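# Remove the bottle cap and lay it flat

## Task

Twist the cap off the bottle and leave it resting flat on the table top, with the bottle still standing upright. Both must stay that way without the robot supporting them, and at the end the hands must have released everything and pulled away.

## Robot and tools

Robot: two six-joint arms, left_arm and right_arm, facing each other across a table. Each carries an identical five-finger right hand, so the hands are not mirror images and every hand number means the same on both. left_arm's base is on the +y side. The names do not tell you which side of an image an arm appears on.

Scene frame: the origin is on the table surface halfway between the arm bases, z = 0 is the table top and +z is up. Positions are in metres and orientations are quaternions in w,x,y,z order. Velocities are in m/s and rad/s. At long reach, the printed position of a hand point may be somewhat off.

Hand point: a point fixed to the palm, 0.05 m in front of it, where the index pad meets the thumb tip in a pinch. Its own axes are: +z along the straightened fingers, which extend 0.06 to 0.07 m past the point; +y out of the palm; +x across the palm toward the little finger. A wrist bracket on the little-finger side sticks out 0.03 m beyond the point along +y and 0.11 m across, and it can collide with things. To wrap the whole hand around an object 0.035 to 0.08 m wide, turn the thumb fully in front of the palm before reaching the object. The object then sits across the palm, on the wrist side of the point. A pinch is roughly index -0.22, thumb_bend -0.75, thumb_turn -0.57.

Row layout, used by both execute_actions and move: one flat list of 28 numbers, each in [-1, 1], covering both arms. The first 14 are left_arm: dx, dy, dz, rx, ry, rz, then little, ring, middle, index, thumb_bend, thumb_turn, force_limit, speed. The next 14 are the same fields for right_arm. dx..rz are an offset, not a pose. They are expressed in that hand point's own axes, with 1.0 meaning 0.6 m or 180 degrees, and rx, ry, rz together form one rotation vector. The six finger values are absolute targets: +1 means straight or open, and -1 means curled or closed. For thumb_turn, -1 puts the thumb in front of the palm and +1 beside it. force_limit runs linearly from about 0 N at -1 up to 10 N at +1 (15 N for the thumb motors) and only stops closing motion. speed runs from nearly zero at -1 to full speed at +1, where a full finger stroke takes 0.6 s. No value means "unchanged". To keep a hand as it is, resend its last eight numbers; if none has been sent yet, send its hand_measured values followed by its force limit and speed.

execute_actions(actions): a list of actions. Each action is a table of up to 15 rows, one row per 1/30 s step. If the table is short, its final row is held for the remaining steps. Each row's offset is measured from the hand point's pose at the start of that action, not from the previous row. For the first action in a call, that start is the last pose reported in a result. Each step, the commanded pose is clipped to within 100 mm and 16 degrees of the current pose, so distant targets need several actions. An empty list simply returns the state and images.

move(target, speed, stop_force, blocking): target is one 28-number row, with offsets taken from the pose in the latest result that shows one. Each hand point travels in a straight line, and both arms finish together, within 0.5 to 10 s. speed is in m/s, from 0.002 to 0.5 (default 0.25), and turning is capped at twice that in rad/s. Moves do not avoid obstacles or the other arm. stop_force, from 9 to 40 N, applies to both arms: an arm halts, backs up two steps and holds once its wrist sensor feels that much resistance. Use it only at very low speed and without rotation. Leave it out when moving away from a surface you are pressing on. blocking=false returns after 0.5 s while the move continues; it cannot be combined with stop_force. The result adds a move: line giving the ending (done, off_target, moving, held, contact, fault), any limits (paced means clipped, held means some steps were blocked), and each arm's distance from its target.

wait(seconds): 0 to 10 s, with the arms holding their last commands; it returns early if a move finishes. stop(): brakes a running move to a halt. zoom_image(camera, region): camera is cam_high, cam_low, cam_left_wrist or cam_right_wrist; region is [x0, y0, x1, y1] in image pixels, at most 504 by 504. show_instructions(): shows the reference pages. finished_scene(scene): ends the current scene, given as an integer scene number. This cannot be undone.

Results: the pose and velocities of each hand point, the Hand target lines, joint positions and torques (offset and noisy), and the wrist force and torque in the end effector's own axes (noisy, offset up to about 4 N, saturating near 50 N). They also give hand_measured, hand_stopped_by (moving, target, force, stalled, fault), and hand_load_n in motor order, with positive values meaning the finger is being pushed open. A grip that has been lost shows as loads near zero. A "pose unreachable" line means the clearance check altered or blocked that arm's command.

What to avoid: knocking anything off the table, dropping the cap, tipping the bottle, and hard or sustained contact between the arms, including between hands. A joint torque at its limit (141 N m for the big joints, 26.3 N m for the wrist joints), or any outside force of 150 N, stops that arm for 10 s. A stiff arm pushed even slightly into a firm surface can fault. Long holding under load heats the motors: a warning appears at 70 °C and the brakes engage at 85 °C. Close the fingers gently (speed -0.9 or lower) for a soft grip. Move smoothly and without wasted motion.

Each tool is called after "Call:" by a JSON object that holds its "fn" and its "kwargs".

Reference images:

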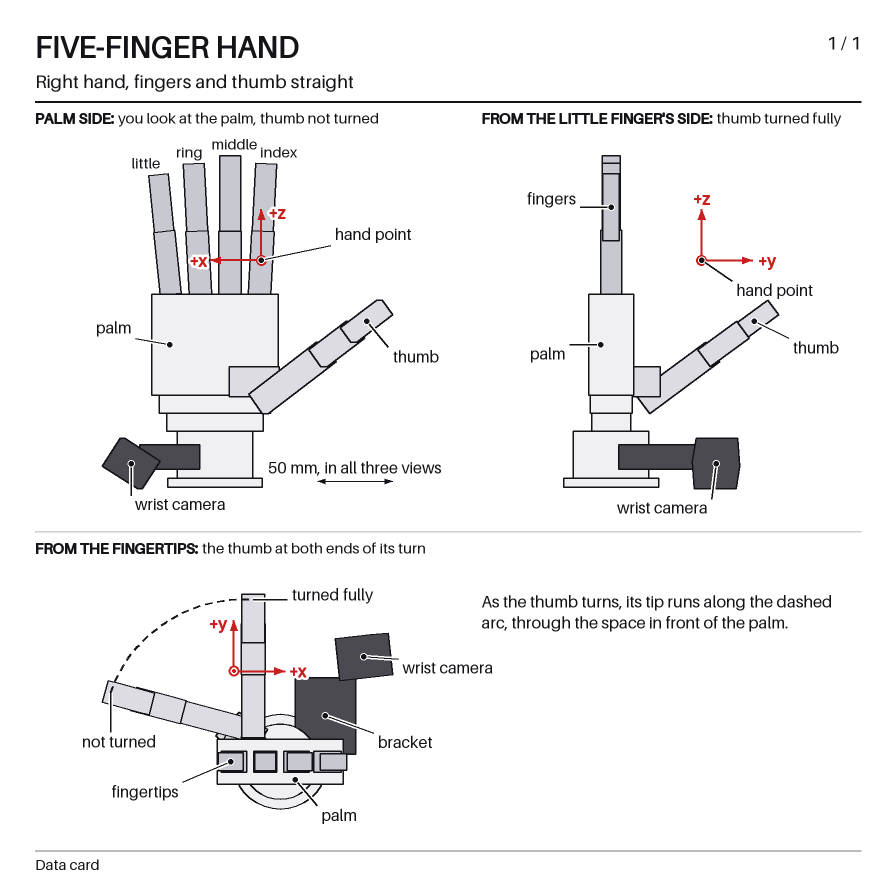

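## Session

I'll start by checking the current state of the scene.

Call:
{"fn": "execute_actions", "kwargs": {"actions": []}}

Scene clock: 0.00 s.
left_arm: end_effector_position=(+0.2710, +0.5630, +0.4833) hand_measured=(+1.000, +1.000, +1.000, +1.000, +1.000, +1.000) hand_load_n=(+0.0, +0.0, +0.0, +0.0, +0.0, +0.0) hand_stopped_by=(target, target, target, target, target, target) hand_force_limit=0.00 hand_speed=-0.80 end_effector_quat_wxyz=(+0.011, +0.301, +0.953, +0.002) end_effector_velocity=(-0.000, +0.000, -0.000) end_effector_angular_velocity=(+0.001, +0.001, -0.001) | right_arm: end_effector_position=(+0.1158, -0.2646, +0.4767) hand_measured=(+1.000, +1.000, +1.000, +1.000, +1.000, +1.000) hand_load_n=(+0.0, +0.0, +0.0, +0.0, +0.0, +0.0) hand_stopped_by=(target, target, target, target, target, target) hand_force_limit=0.00 hand_speed=-0.80 end_effector_quat_wxyz=(+0.011, -0.260, +0.966, +0.005) end_effector_velocity=(-0.000, +0.000, -0.000) end_effector_angular_velocity=(+0.000, +0.002, +0.002)
Joint positions: left_arm=[ 0.564 -1.749  1.348  1.955  1.555 -1.861] | right_arm=[-1.185 -1.726  1.345  1.929  1.56  -1.862]
Joint velocities: left_arm=[ 0.001 -0.     0.001  0.    -0.     0.001] | right_arm=[-0.     0.001  0.     0.    -0.001 -0.002]
Joint torques (N m, as the arm reports them, + toward a larger angle): no reading
Wrist force (N, on the end effector, along its own x y z axes, offset not removed): no reading
Wrist torque (N m, same axes, about the end effector's origin, offset not removed): no reading
Hand target (left_arm): +0.271, +0.563, +0.483; +0.011, +0.301, +0.953, +0.002
Hand target (right_arm): +0.116, -0.265, +0.477; +0.011, -0.260, +0.966, +0.005

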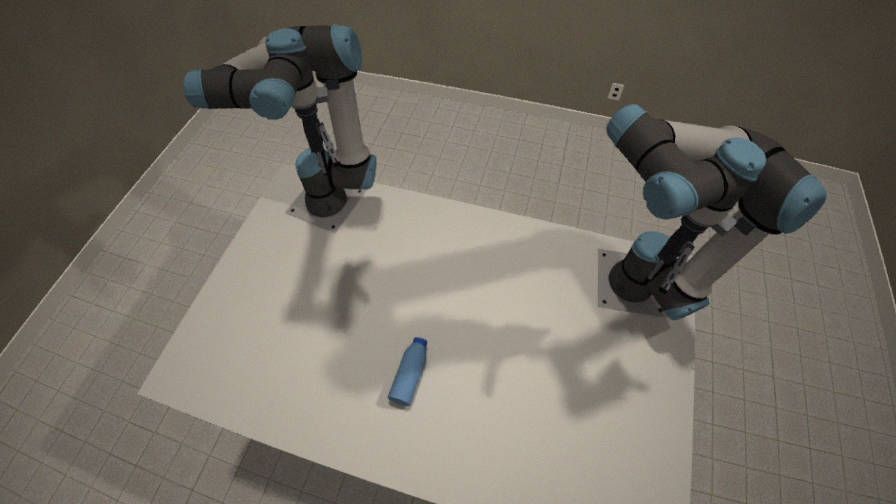

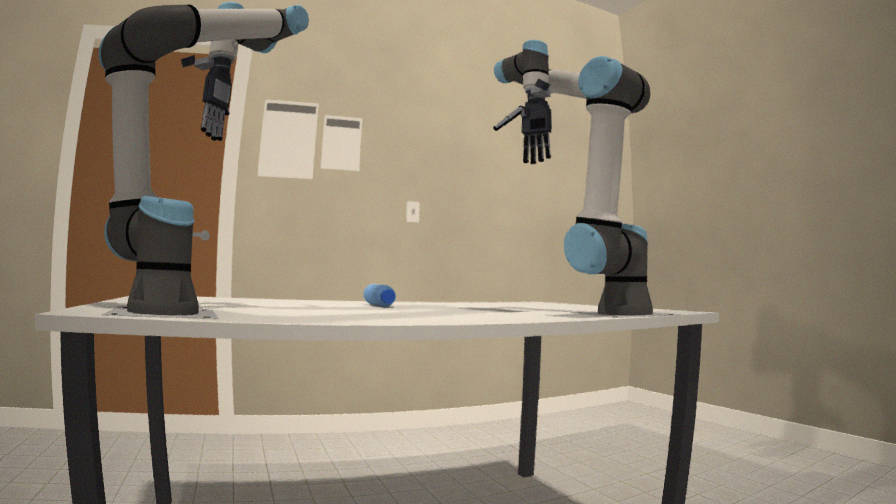

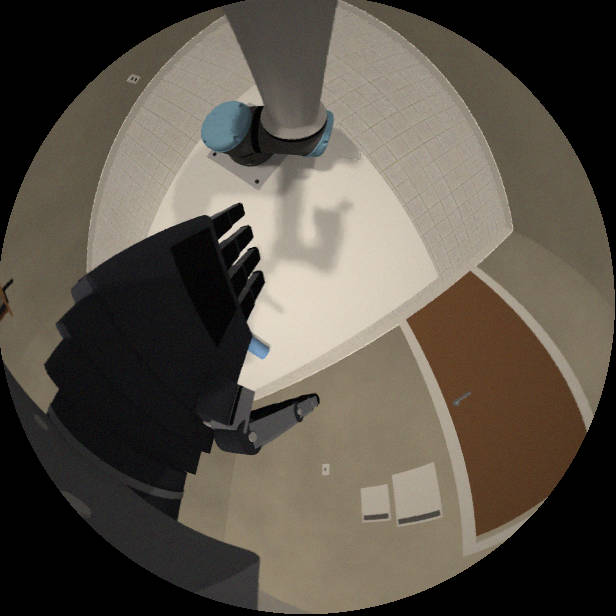

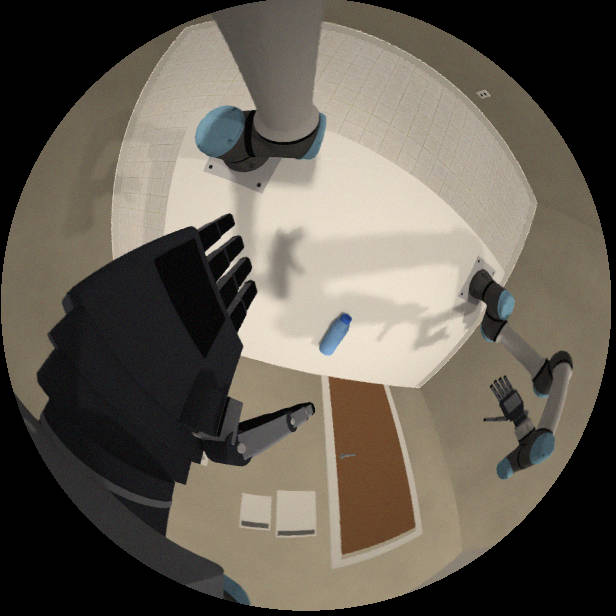

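Call:
{"fn": "zoom_image", "kwargs": {"camera": "cam_high", "region": [340, 300, 480, 440]}}

Call:
{"fn": "zoom_image", "kwargs": {"camera": "cam_low", "region": [320, 250, 440, 330]}}

Call:
{"fn": "zoom_image", "kwargs": {"camera": "cam_right_wrist", "region": [270, 270, 410, 410]}}

Region (340, 300, 480, 440) of cam_high's 896x504 image, scaled by 3.600, with more detail than that image has.

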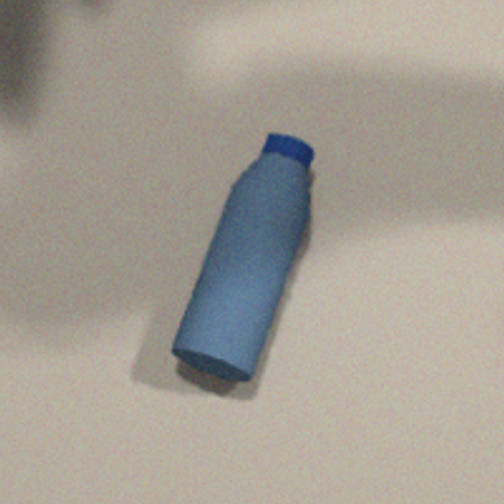

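Region (320, 250, 440, 330) of cam_low's 896x504 image, scaled by 4.200, with more detail than that image has.

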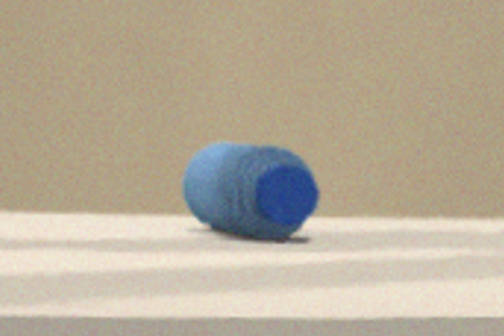

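Region (270, 270, 410, 410) of cam_right_wrist's 616x616 image, scaled by 3.600, with more detail than that image has.

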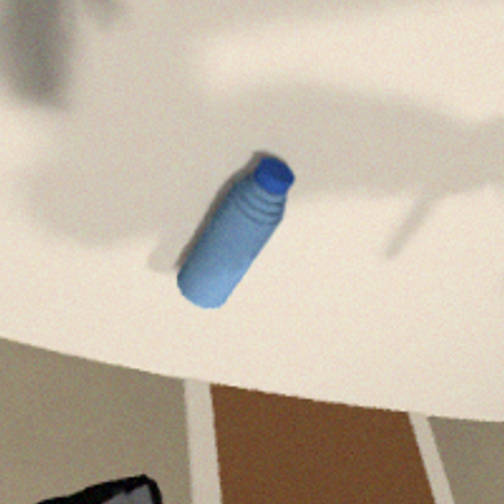

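Call:
{"fn": "zoom_image", "kwargs": {"camera": "cam_high", "region": [120, 120, 500, 500]}}

Call:
{"fn": "zoom_image", "kwargs": {"camera": "cam_high", "region": [450, 124, 830, 504]}}

Region (120, 120, 500, 500) of cam_high's 896x504 image, scaled by 1.326, with more detail than that image has.

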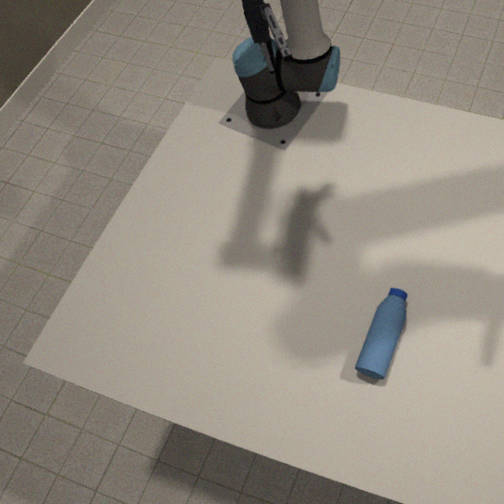

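Region (450, 124, 830, 504) of cam_high's 896x504 image, scaled by 1.326, with more detail than that image has.

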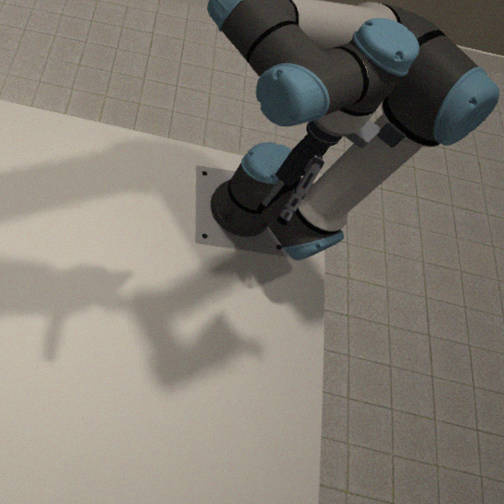

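Call:
{"fn": "move", "kwargs": {"target": [-0.841, -0.499, 0.5325, 0.2689, -0.0848, -0.1818, 0.6, 0.6, 0.6, 0.6, 1.0, -1.0, 0.0, 0.0, 0, 0, 0, 0, 0, 0, 1, 1, 1, 1, 1, 1, 0.0, -0.8], "speed": 0.3}}

Scene clock: 122.90 s.
left_arm: end_effector_position=(+0.5179, +0.0266, +0.1709) hand_measured=(+0.600, +0.600, +0.600, +0.600, +1.000, -1.000) hand_load_n=(+0.0, +0.0, +0.0, +0.0, +0.0, +0.0) hand_stopped_by=(target, target, target, target, target, target) hand_force_limit=0.00 hand_speed=0.00 end_effector_quat_wxyz=(+0.009, +0.005, +0.906, -0.424) end_effector_velocity=(+0.002, -0.002, +0.000) end_effector_angular_velocity=(-0.001, +0.001, +0.002) | right_arm: end_effector_position=(+0.1158, -0.2646, +0.4767) hand_measured=(+1.000, +1.000, +1.000, +1.000, +1.000, +1.000) hand_load_n=(+0.0, +0.0, +0.0, +0.0, +0.0, +0.0) hand_stopped_by=(target, target, target, target, target, target) hand_force_limit=0.00 hand_speed=-0.80 end_effector_quat_wxyz=(+0.011, -0.260, +0.966, +0.005) end_effector_velocity=(+0.000, +0.000, +0.000) end_effector_angular_velocity=(+0.000, -0.001, +0.001)
Joint positions: left_arm=[ 0.564 -0.739  0.747  0.8    2.056 -2.659] | right_arm=[-1.185 -1.726  1.345  1.929  1.56  -1.862]
Joint velocities: left_arm=[ 0.001  0.007 -0.013  0.005  0.001 -0.003] | right_arm=[ 0.     0.    -0.001 -0.     0.    -0.   ]
Joint torques (N m, as the arm reports them, + toward a larger angle): left_arm=[-11.71 -40.61 -25.5    2.61   2.51  -2.21] | right_arm=[  1.16  -7.72 -17.97   2.4   -0.08   0.03]
Wrist force (N, on the end effector, along its own x y z axes, offset not removed): left_arm=[-2.5 -0.7 -1.4] | right_arm=[0.7 -3.6 -1.8]
Wrist torque (N m, same axes, about the end effector's origin, offset not removed): left_arm=[0.10 0.39 -0.11] | right_arm=[-0.37 0.12 -0.25]
Hand target (left_arm): +0.518, +0.026, +0.171; +0.009, +0.005, +0.906, -0.424
Hand target (right_arm): +0.116, -0.265, +0.477; +0.011, -0.260, +0.966, +0.005
Off the commanded pose (left_arm): 0.001 m, 0 deg.
Off the commanded pose (right_arm): 0.000 m, 0 deg.
move: done

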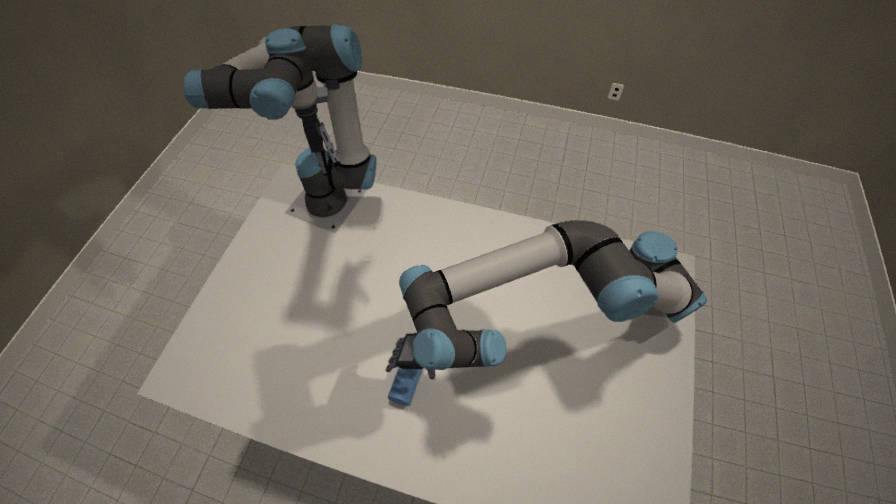

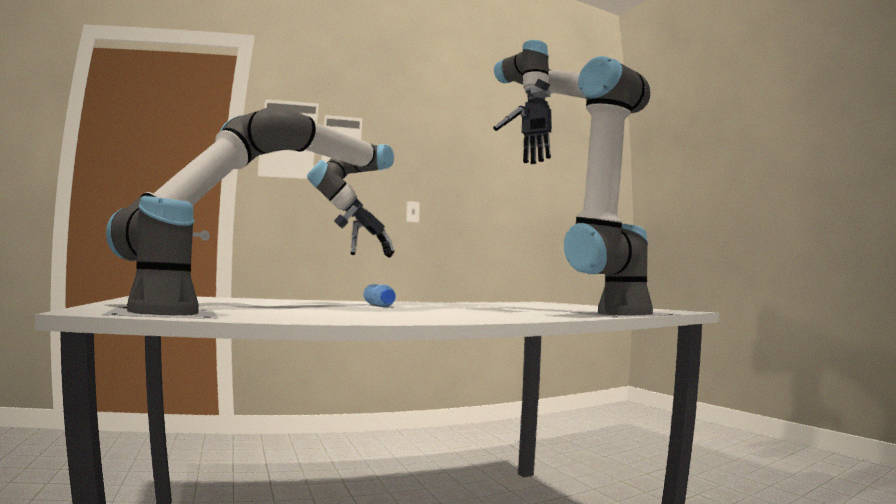

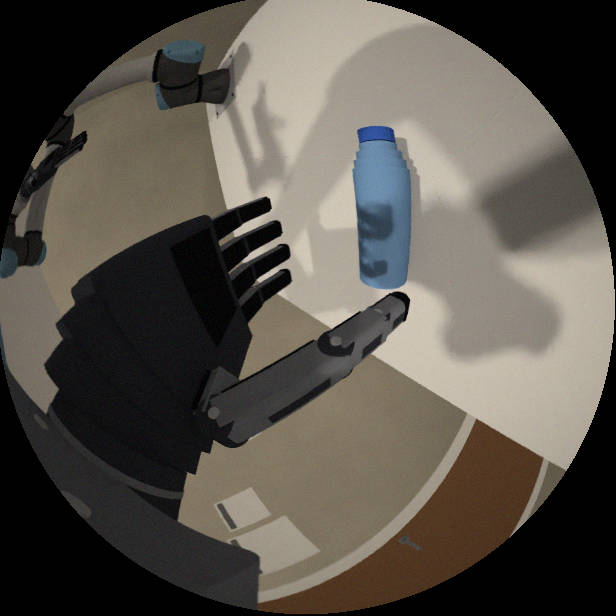

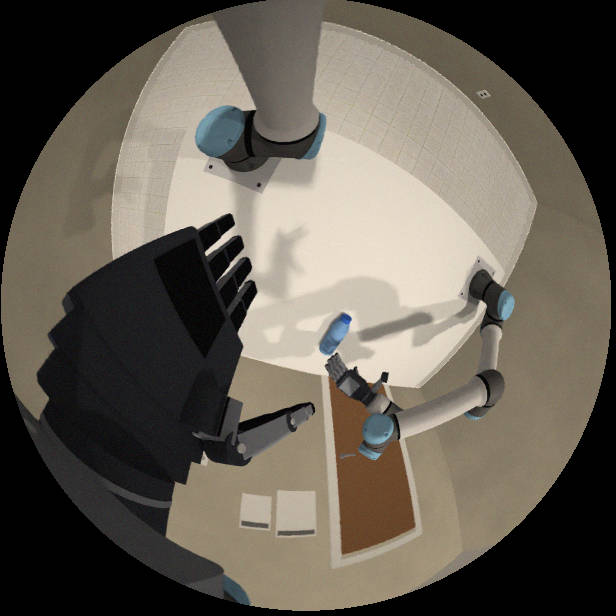

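Call:
{"fn": "zoom_image", "kwargs": {"camera": "cam_high", "region": [340, 290, 500, 450]}}

Call:
{"fn": "zoom_image", "kwargs": {"camera": "cam_low", "region": [290, 170, 450, 330]}}

Region (340, 290, 500, 450) of cam_high's 896x504 image, scaled by 3.150, with more detail than that image has.

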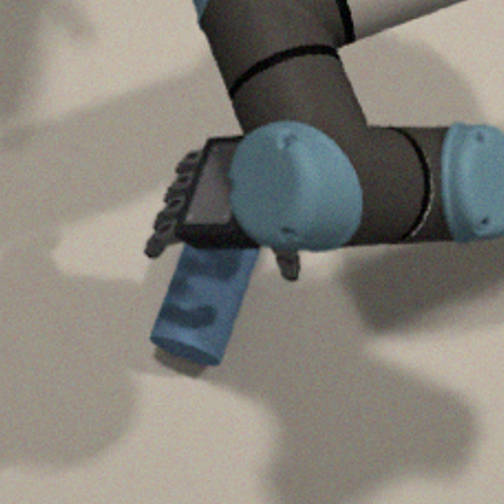

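Region (290, 170, 450, 330) of cam_low's 896x504 image, scaled by 3.150, with more detail than that image has.

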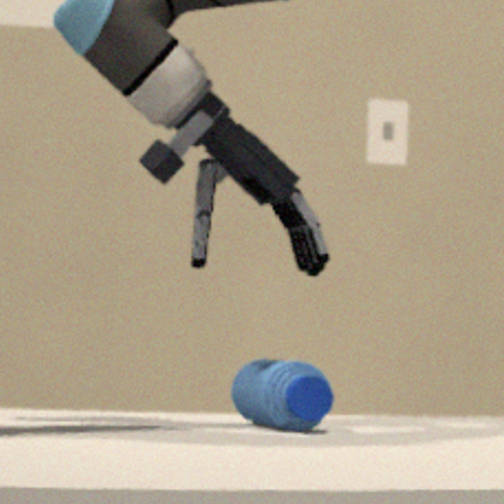

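Call:
{"fn": "move", "kwargs": {"target": [0.0025, 0.0683, 0.1005, 0, 0, 0, 0.6, 0.6, 0.6, 0.6, 1.0, -1.0, 0.0, 0.0, 0, 0, 0, 0, 0, 0, 1, 1, 1, 1, 1, 1, 0.0, -0.8], "speed": 0.15}}

Call:
{"fn": "zoom_image", "kwargs": {"camera": "cam_high", "region": [340, 290, 500, 450]}}

Call:
{"fn": "zoom_image", "kwargs": {"camera": "cam_low", "region": [310, 210, 430, 330]}}

Scene clock: 172.47 s.
left_arm: end_effector_position=(+0.5180, +0.0065, +0.1009) hand_measured=(+0.600, +0.600, +0.600, +0.600, +1.000, -1.000) hand_load_n=(+0.0, +0.0, +0.0, +0.0, +0.0, +0.0) hand_stopped_by=(target, target, target, target, target, target) hand_force_limit=0.00 hand_speed=0.00 end_effector_quat_wxyz=(+0.009, +0.005, +0.906, -0.424) end_effector_velocity=(+0.000, -0.000, -0.002) end_effector_angular_velocity=(-0.000, +0.000, +0.001) | right_arm: end_effector_position=(+0.1158, -0.2646, +0.4767) hand_measured=(+1.000, +1.000, +1.000, +1.000, +1.000, +1.000) hand_load_n=(+0.0, +0.0, +0.0, +0.0, +0.0, +0.0) hand_stopped_by=(target, target, target, target, target, target) hand_force_limit=0.00 hand_speed=-0.80 end_effector_quat_wxyz=(+0.011, -0.260, +0.966, +0.005) end_effector_velocity=(-0.000, -0.000, -0.000) end_effector_angular_velocity=(-0.001, +0.001, +0.001)
Joint positions: left_arm=[ 0.545 -0.679  0.816  0.665  2.042 -2.675] | right_arm=[-1.185 -1.726  1.345  1.929  1.56  -1.862]
Joint velocities: left_arm=[ 0.     0.003  0.001 -0.004 -0.    -0.001] | right_arm=[ 0.    -0.     0.001  0.     0.    -0.   ]
Joint torques (N m, as the arm reports them, + toward a larger angle): left_arm=[-10.56 -41.58 -13.88  -1.6   -1.74  -2.2 ] | right_arm=[  2.01  -8.57 -18.     2.26  -0.19  -0.25]
Wrist force (N, on the end effector, along its own x y z axes, offset not removed): left_arm=[-0.4 -0.8 1.2] | right_arm=[1.5 -4.8 -1.6]
Wrist torque (N m, same axes, about the end effector's origin, offset not removed): left_arm=[-0.22 -0.23 -0.06] | right_arm=[-0.56 -0.07 -0.21]
Hand target (left_arm): +0.518, +0.006, +0.101; +0.009, +0.005, +0.906, -0.424
Hand target (right_arm): +0.116, -0.265, +0.477; +0.011, -0.260, +0.966, +0.005
Off the commanded pose (left_arm): 0.000 m, 0 deg.
Off the commanded pose (right_arm): 0.000 m, 0 deg.
move: done

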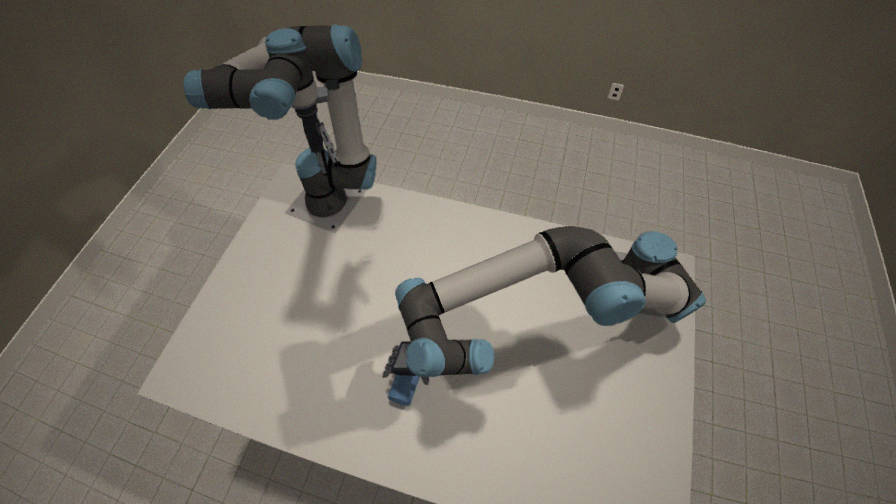

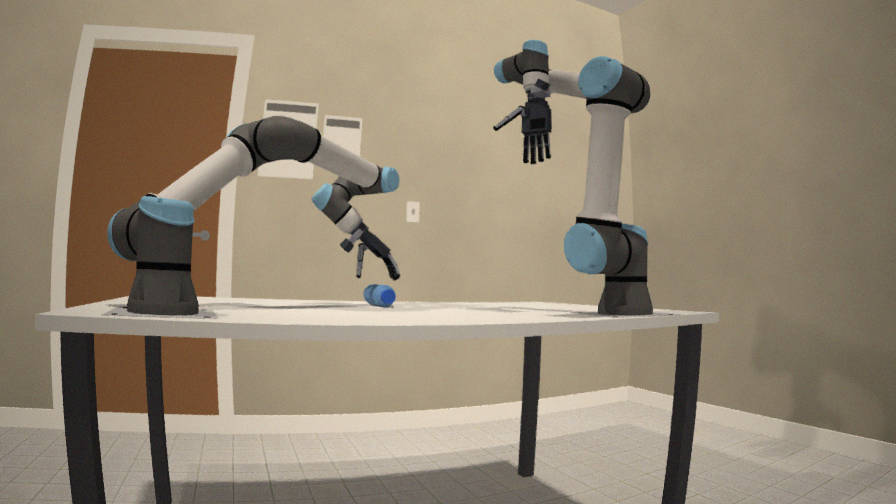

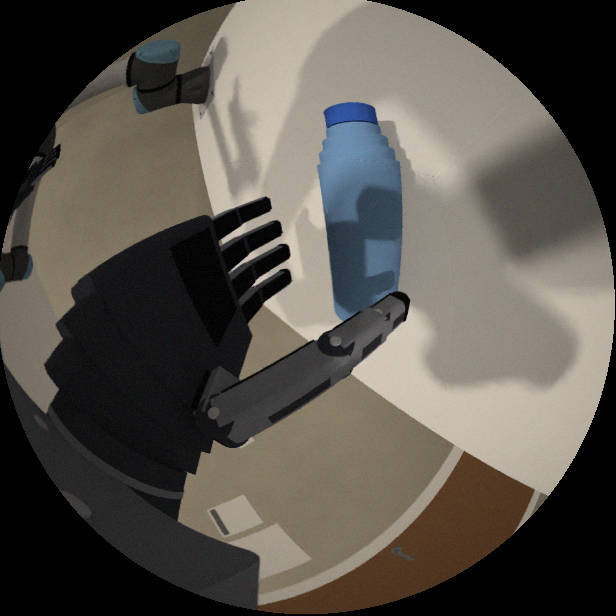

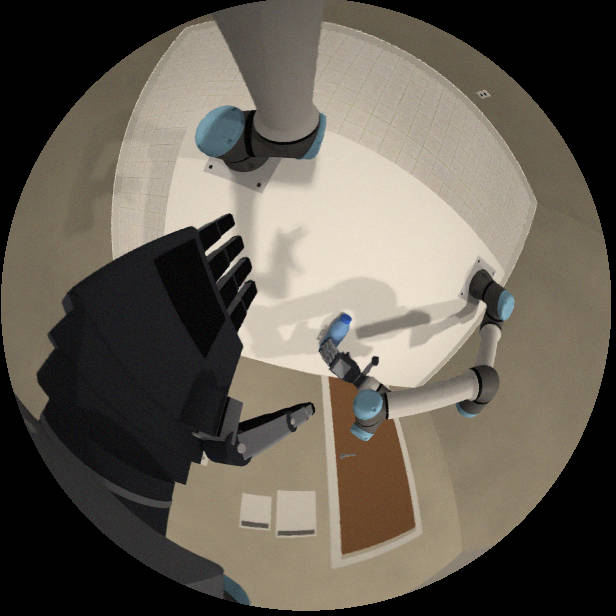

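Region (340, 290, 500, 450) of cam_high's 896x504 image, scaled by 3.150, with more detail than that image has.

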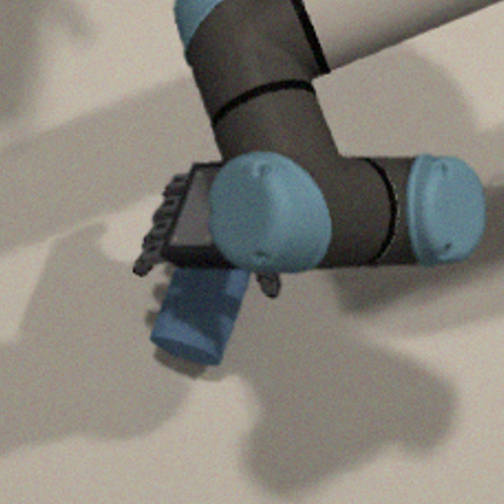

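Region (310, 210, 430, 330) of cam_low's 896x504 image, scaled by 4.200, with more detail than that image has.

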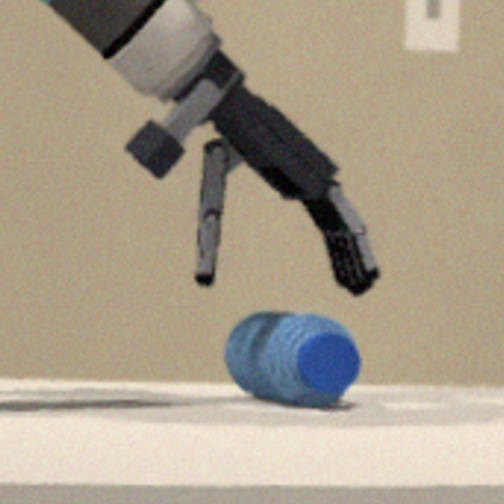

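Call:
{"fn": "move", "kwargs": {"target": [0.0024, 0.0729, 0.0924, 0, 0, 0, 0.6, 0.6, 0.6, 0.6, 1.0, -1.0, 0.0, 0.0, 0, 0, 0, 0, 0, 0, 1, 1, 1, 1, 1, 1, 0.0, -0.8], "speed": 0.06, "stop_force": 10}}

Call:
{"fn": "zoom_image", "kwargs": {"camera": "cam_low", "region": [310, 210, 430, 330]}}

Call:
{"fn": "zoom_image", "kwargs": {"camera": "cam_high", "region": [340, 290, 500, 450]}}

Scene clock: 201.67 s.
left_arm: end_effector_position=(+0.5181, -0.0080, +0.0320) hand_measured=(+0.600, +0.600, +0.600, +0.600, +1.000, -1.000) hand_load_n=(+0.0, +0.0, +0.0, +0.0, +0.0, +0.0) hand_stopped_by=(target, target, target, target, target, target) hand_force_limit=0.00 hand_speed=0.00 end_effector_quat_wxyz=(+0.009, +0.005, +0.906, -0.424) end_effector_velocity=(+0.001, -0.001, -0.002) end_effector_angular_velocity=(-0.002, -0.002, +0.001) | right_arm: end_effector_position=(+0.1158, -0.2646, +0.4767) hand_measured=(+1.000, +1.000, +1.000, +1.000, +1.000, +1.000) hand_load_n=(+0.0, +0.0, +0.0, +0.0, +0.0, +0.0) hand_stopped_by=(target, target, target, target, target, target) hand_force_limit=0.00 hand_speed=-0.80 end_effector_quat_wxyz=(+0.011, -0.260, +0.966, +0.005) end_effector_velocity=(-0.000, -0.000, +0.000) end_effector_angular_velocity=(+0.000, -0.001, -0.000)
Joint positions: left_arm=[ 0.532 -0.608  0.859  0.545  2.033 -2.686] | right_arm=[-1.185 -1.726  1.345  1.929  1.56  -1.862]
Joint velocities: left_arm=[ 0.     0.003 -0.001 -0.005 -0.    -0.   ] | right_arm=[ 0.    -0.    -0.001  0.     0.     0.001]
Joint torques (N m, as the arm reports them, + toward a larger angle): left_arm=[-11.6  -42.3  -14.04  -1.31  -1.6   -2.05] | right_arm=[  2.06  -8.09 -17.27   2.42  -0.17  -0.29]
Wrist force (N, on the end effector, along its own x y z axes, offset not removed): left_arm=[0.4 1.4 -1.7] | right_arm=[1.0 -4.5 -2.2]
Wrist torque (N m, same axes, about the end effector's origin, offset not removed): left_arm=[0.44 0.07 0.03] | right_arm=[-0.49 0.01 -0.19]
Hand target (left_arm): +0.518, -0.008, +0.032; +0.009, +0.005, +0.906, -0.424
Hand target (right_arm): +0.116, -0.265, +0.477; +0.011, -0.260, +0.966, +0.005
Off the commanded pose (left_arm): 0.000 m, 0 deg.
Off the commanded pose (right_arm): 0.000 m, 0 deg.
move: done

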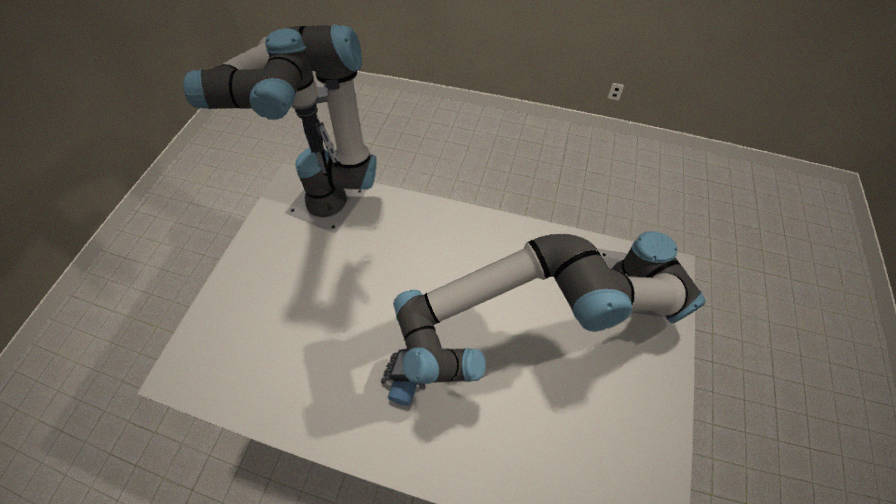

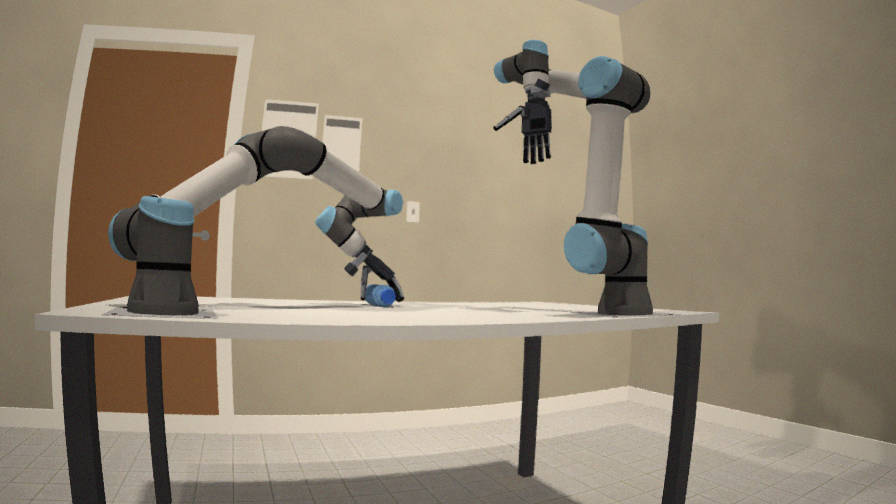

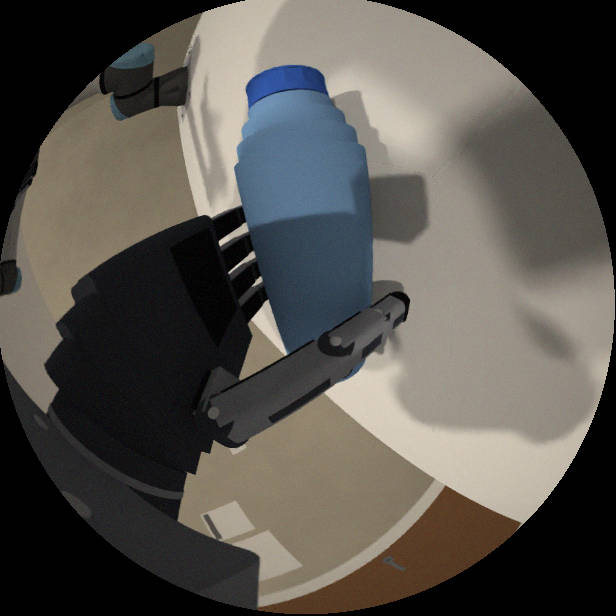

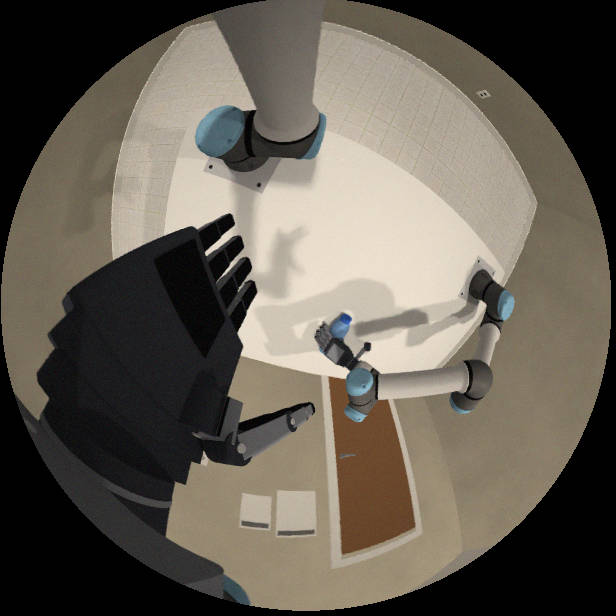

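Region (310, 210, 430, 330) of cam_low's 896x504 image, scaled by 4.200, with more detail than that image has.

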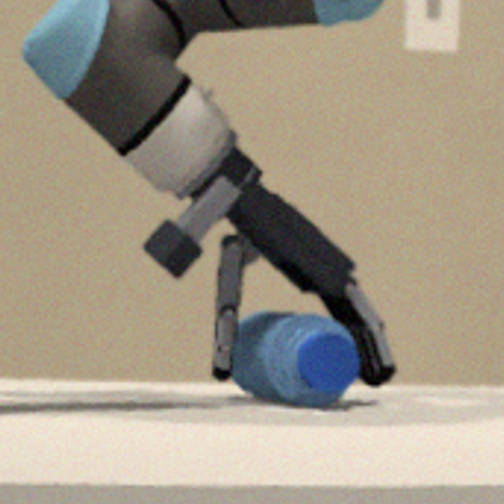

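Region (340, 290, 500, 450) of cam_high's 896x504 image, scaled by 3.150, with more detail than that image has.

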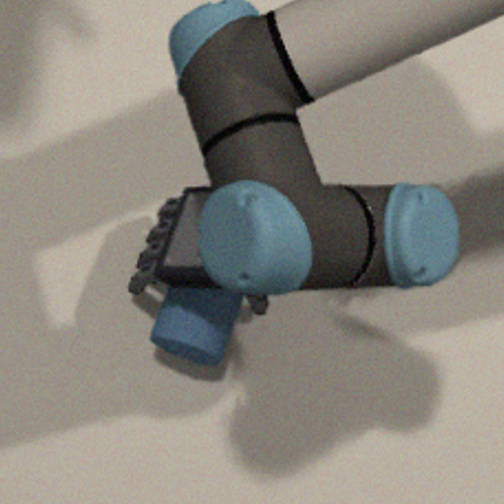

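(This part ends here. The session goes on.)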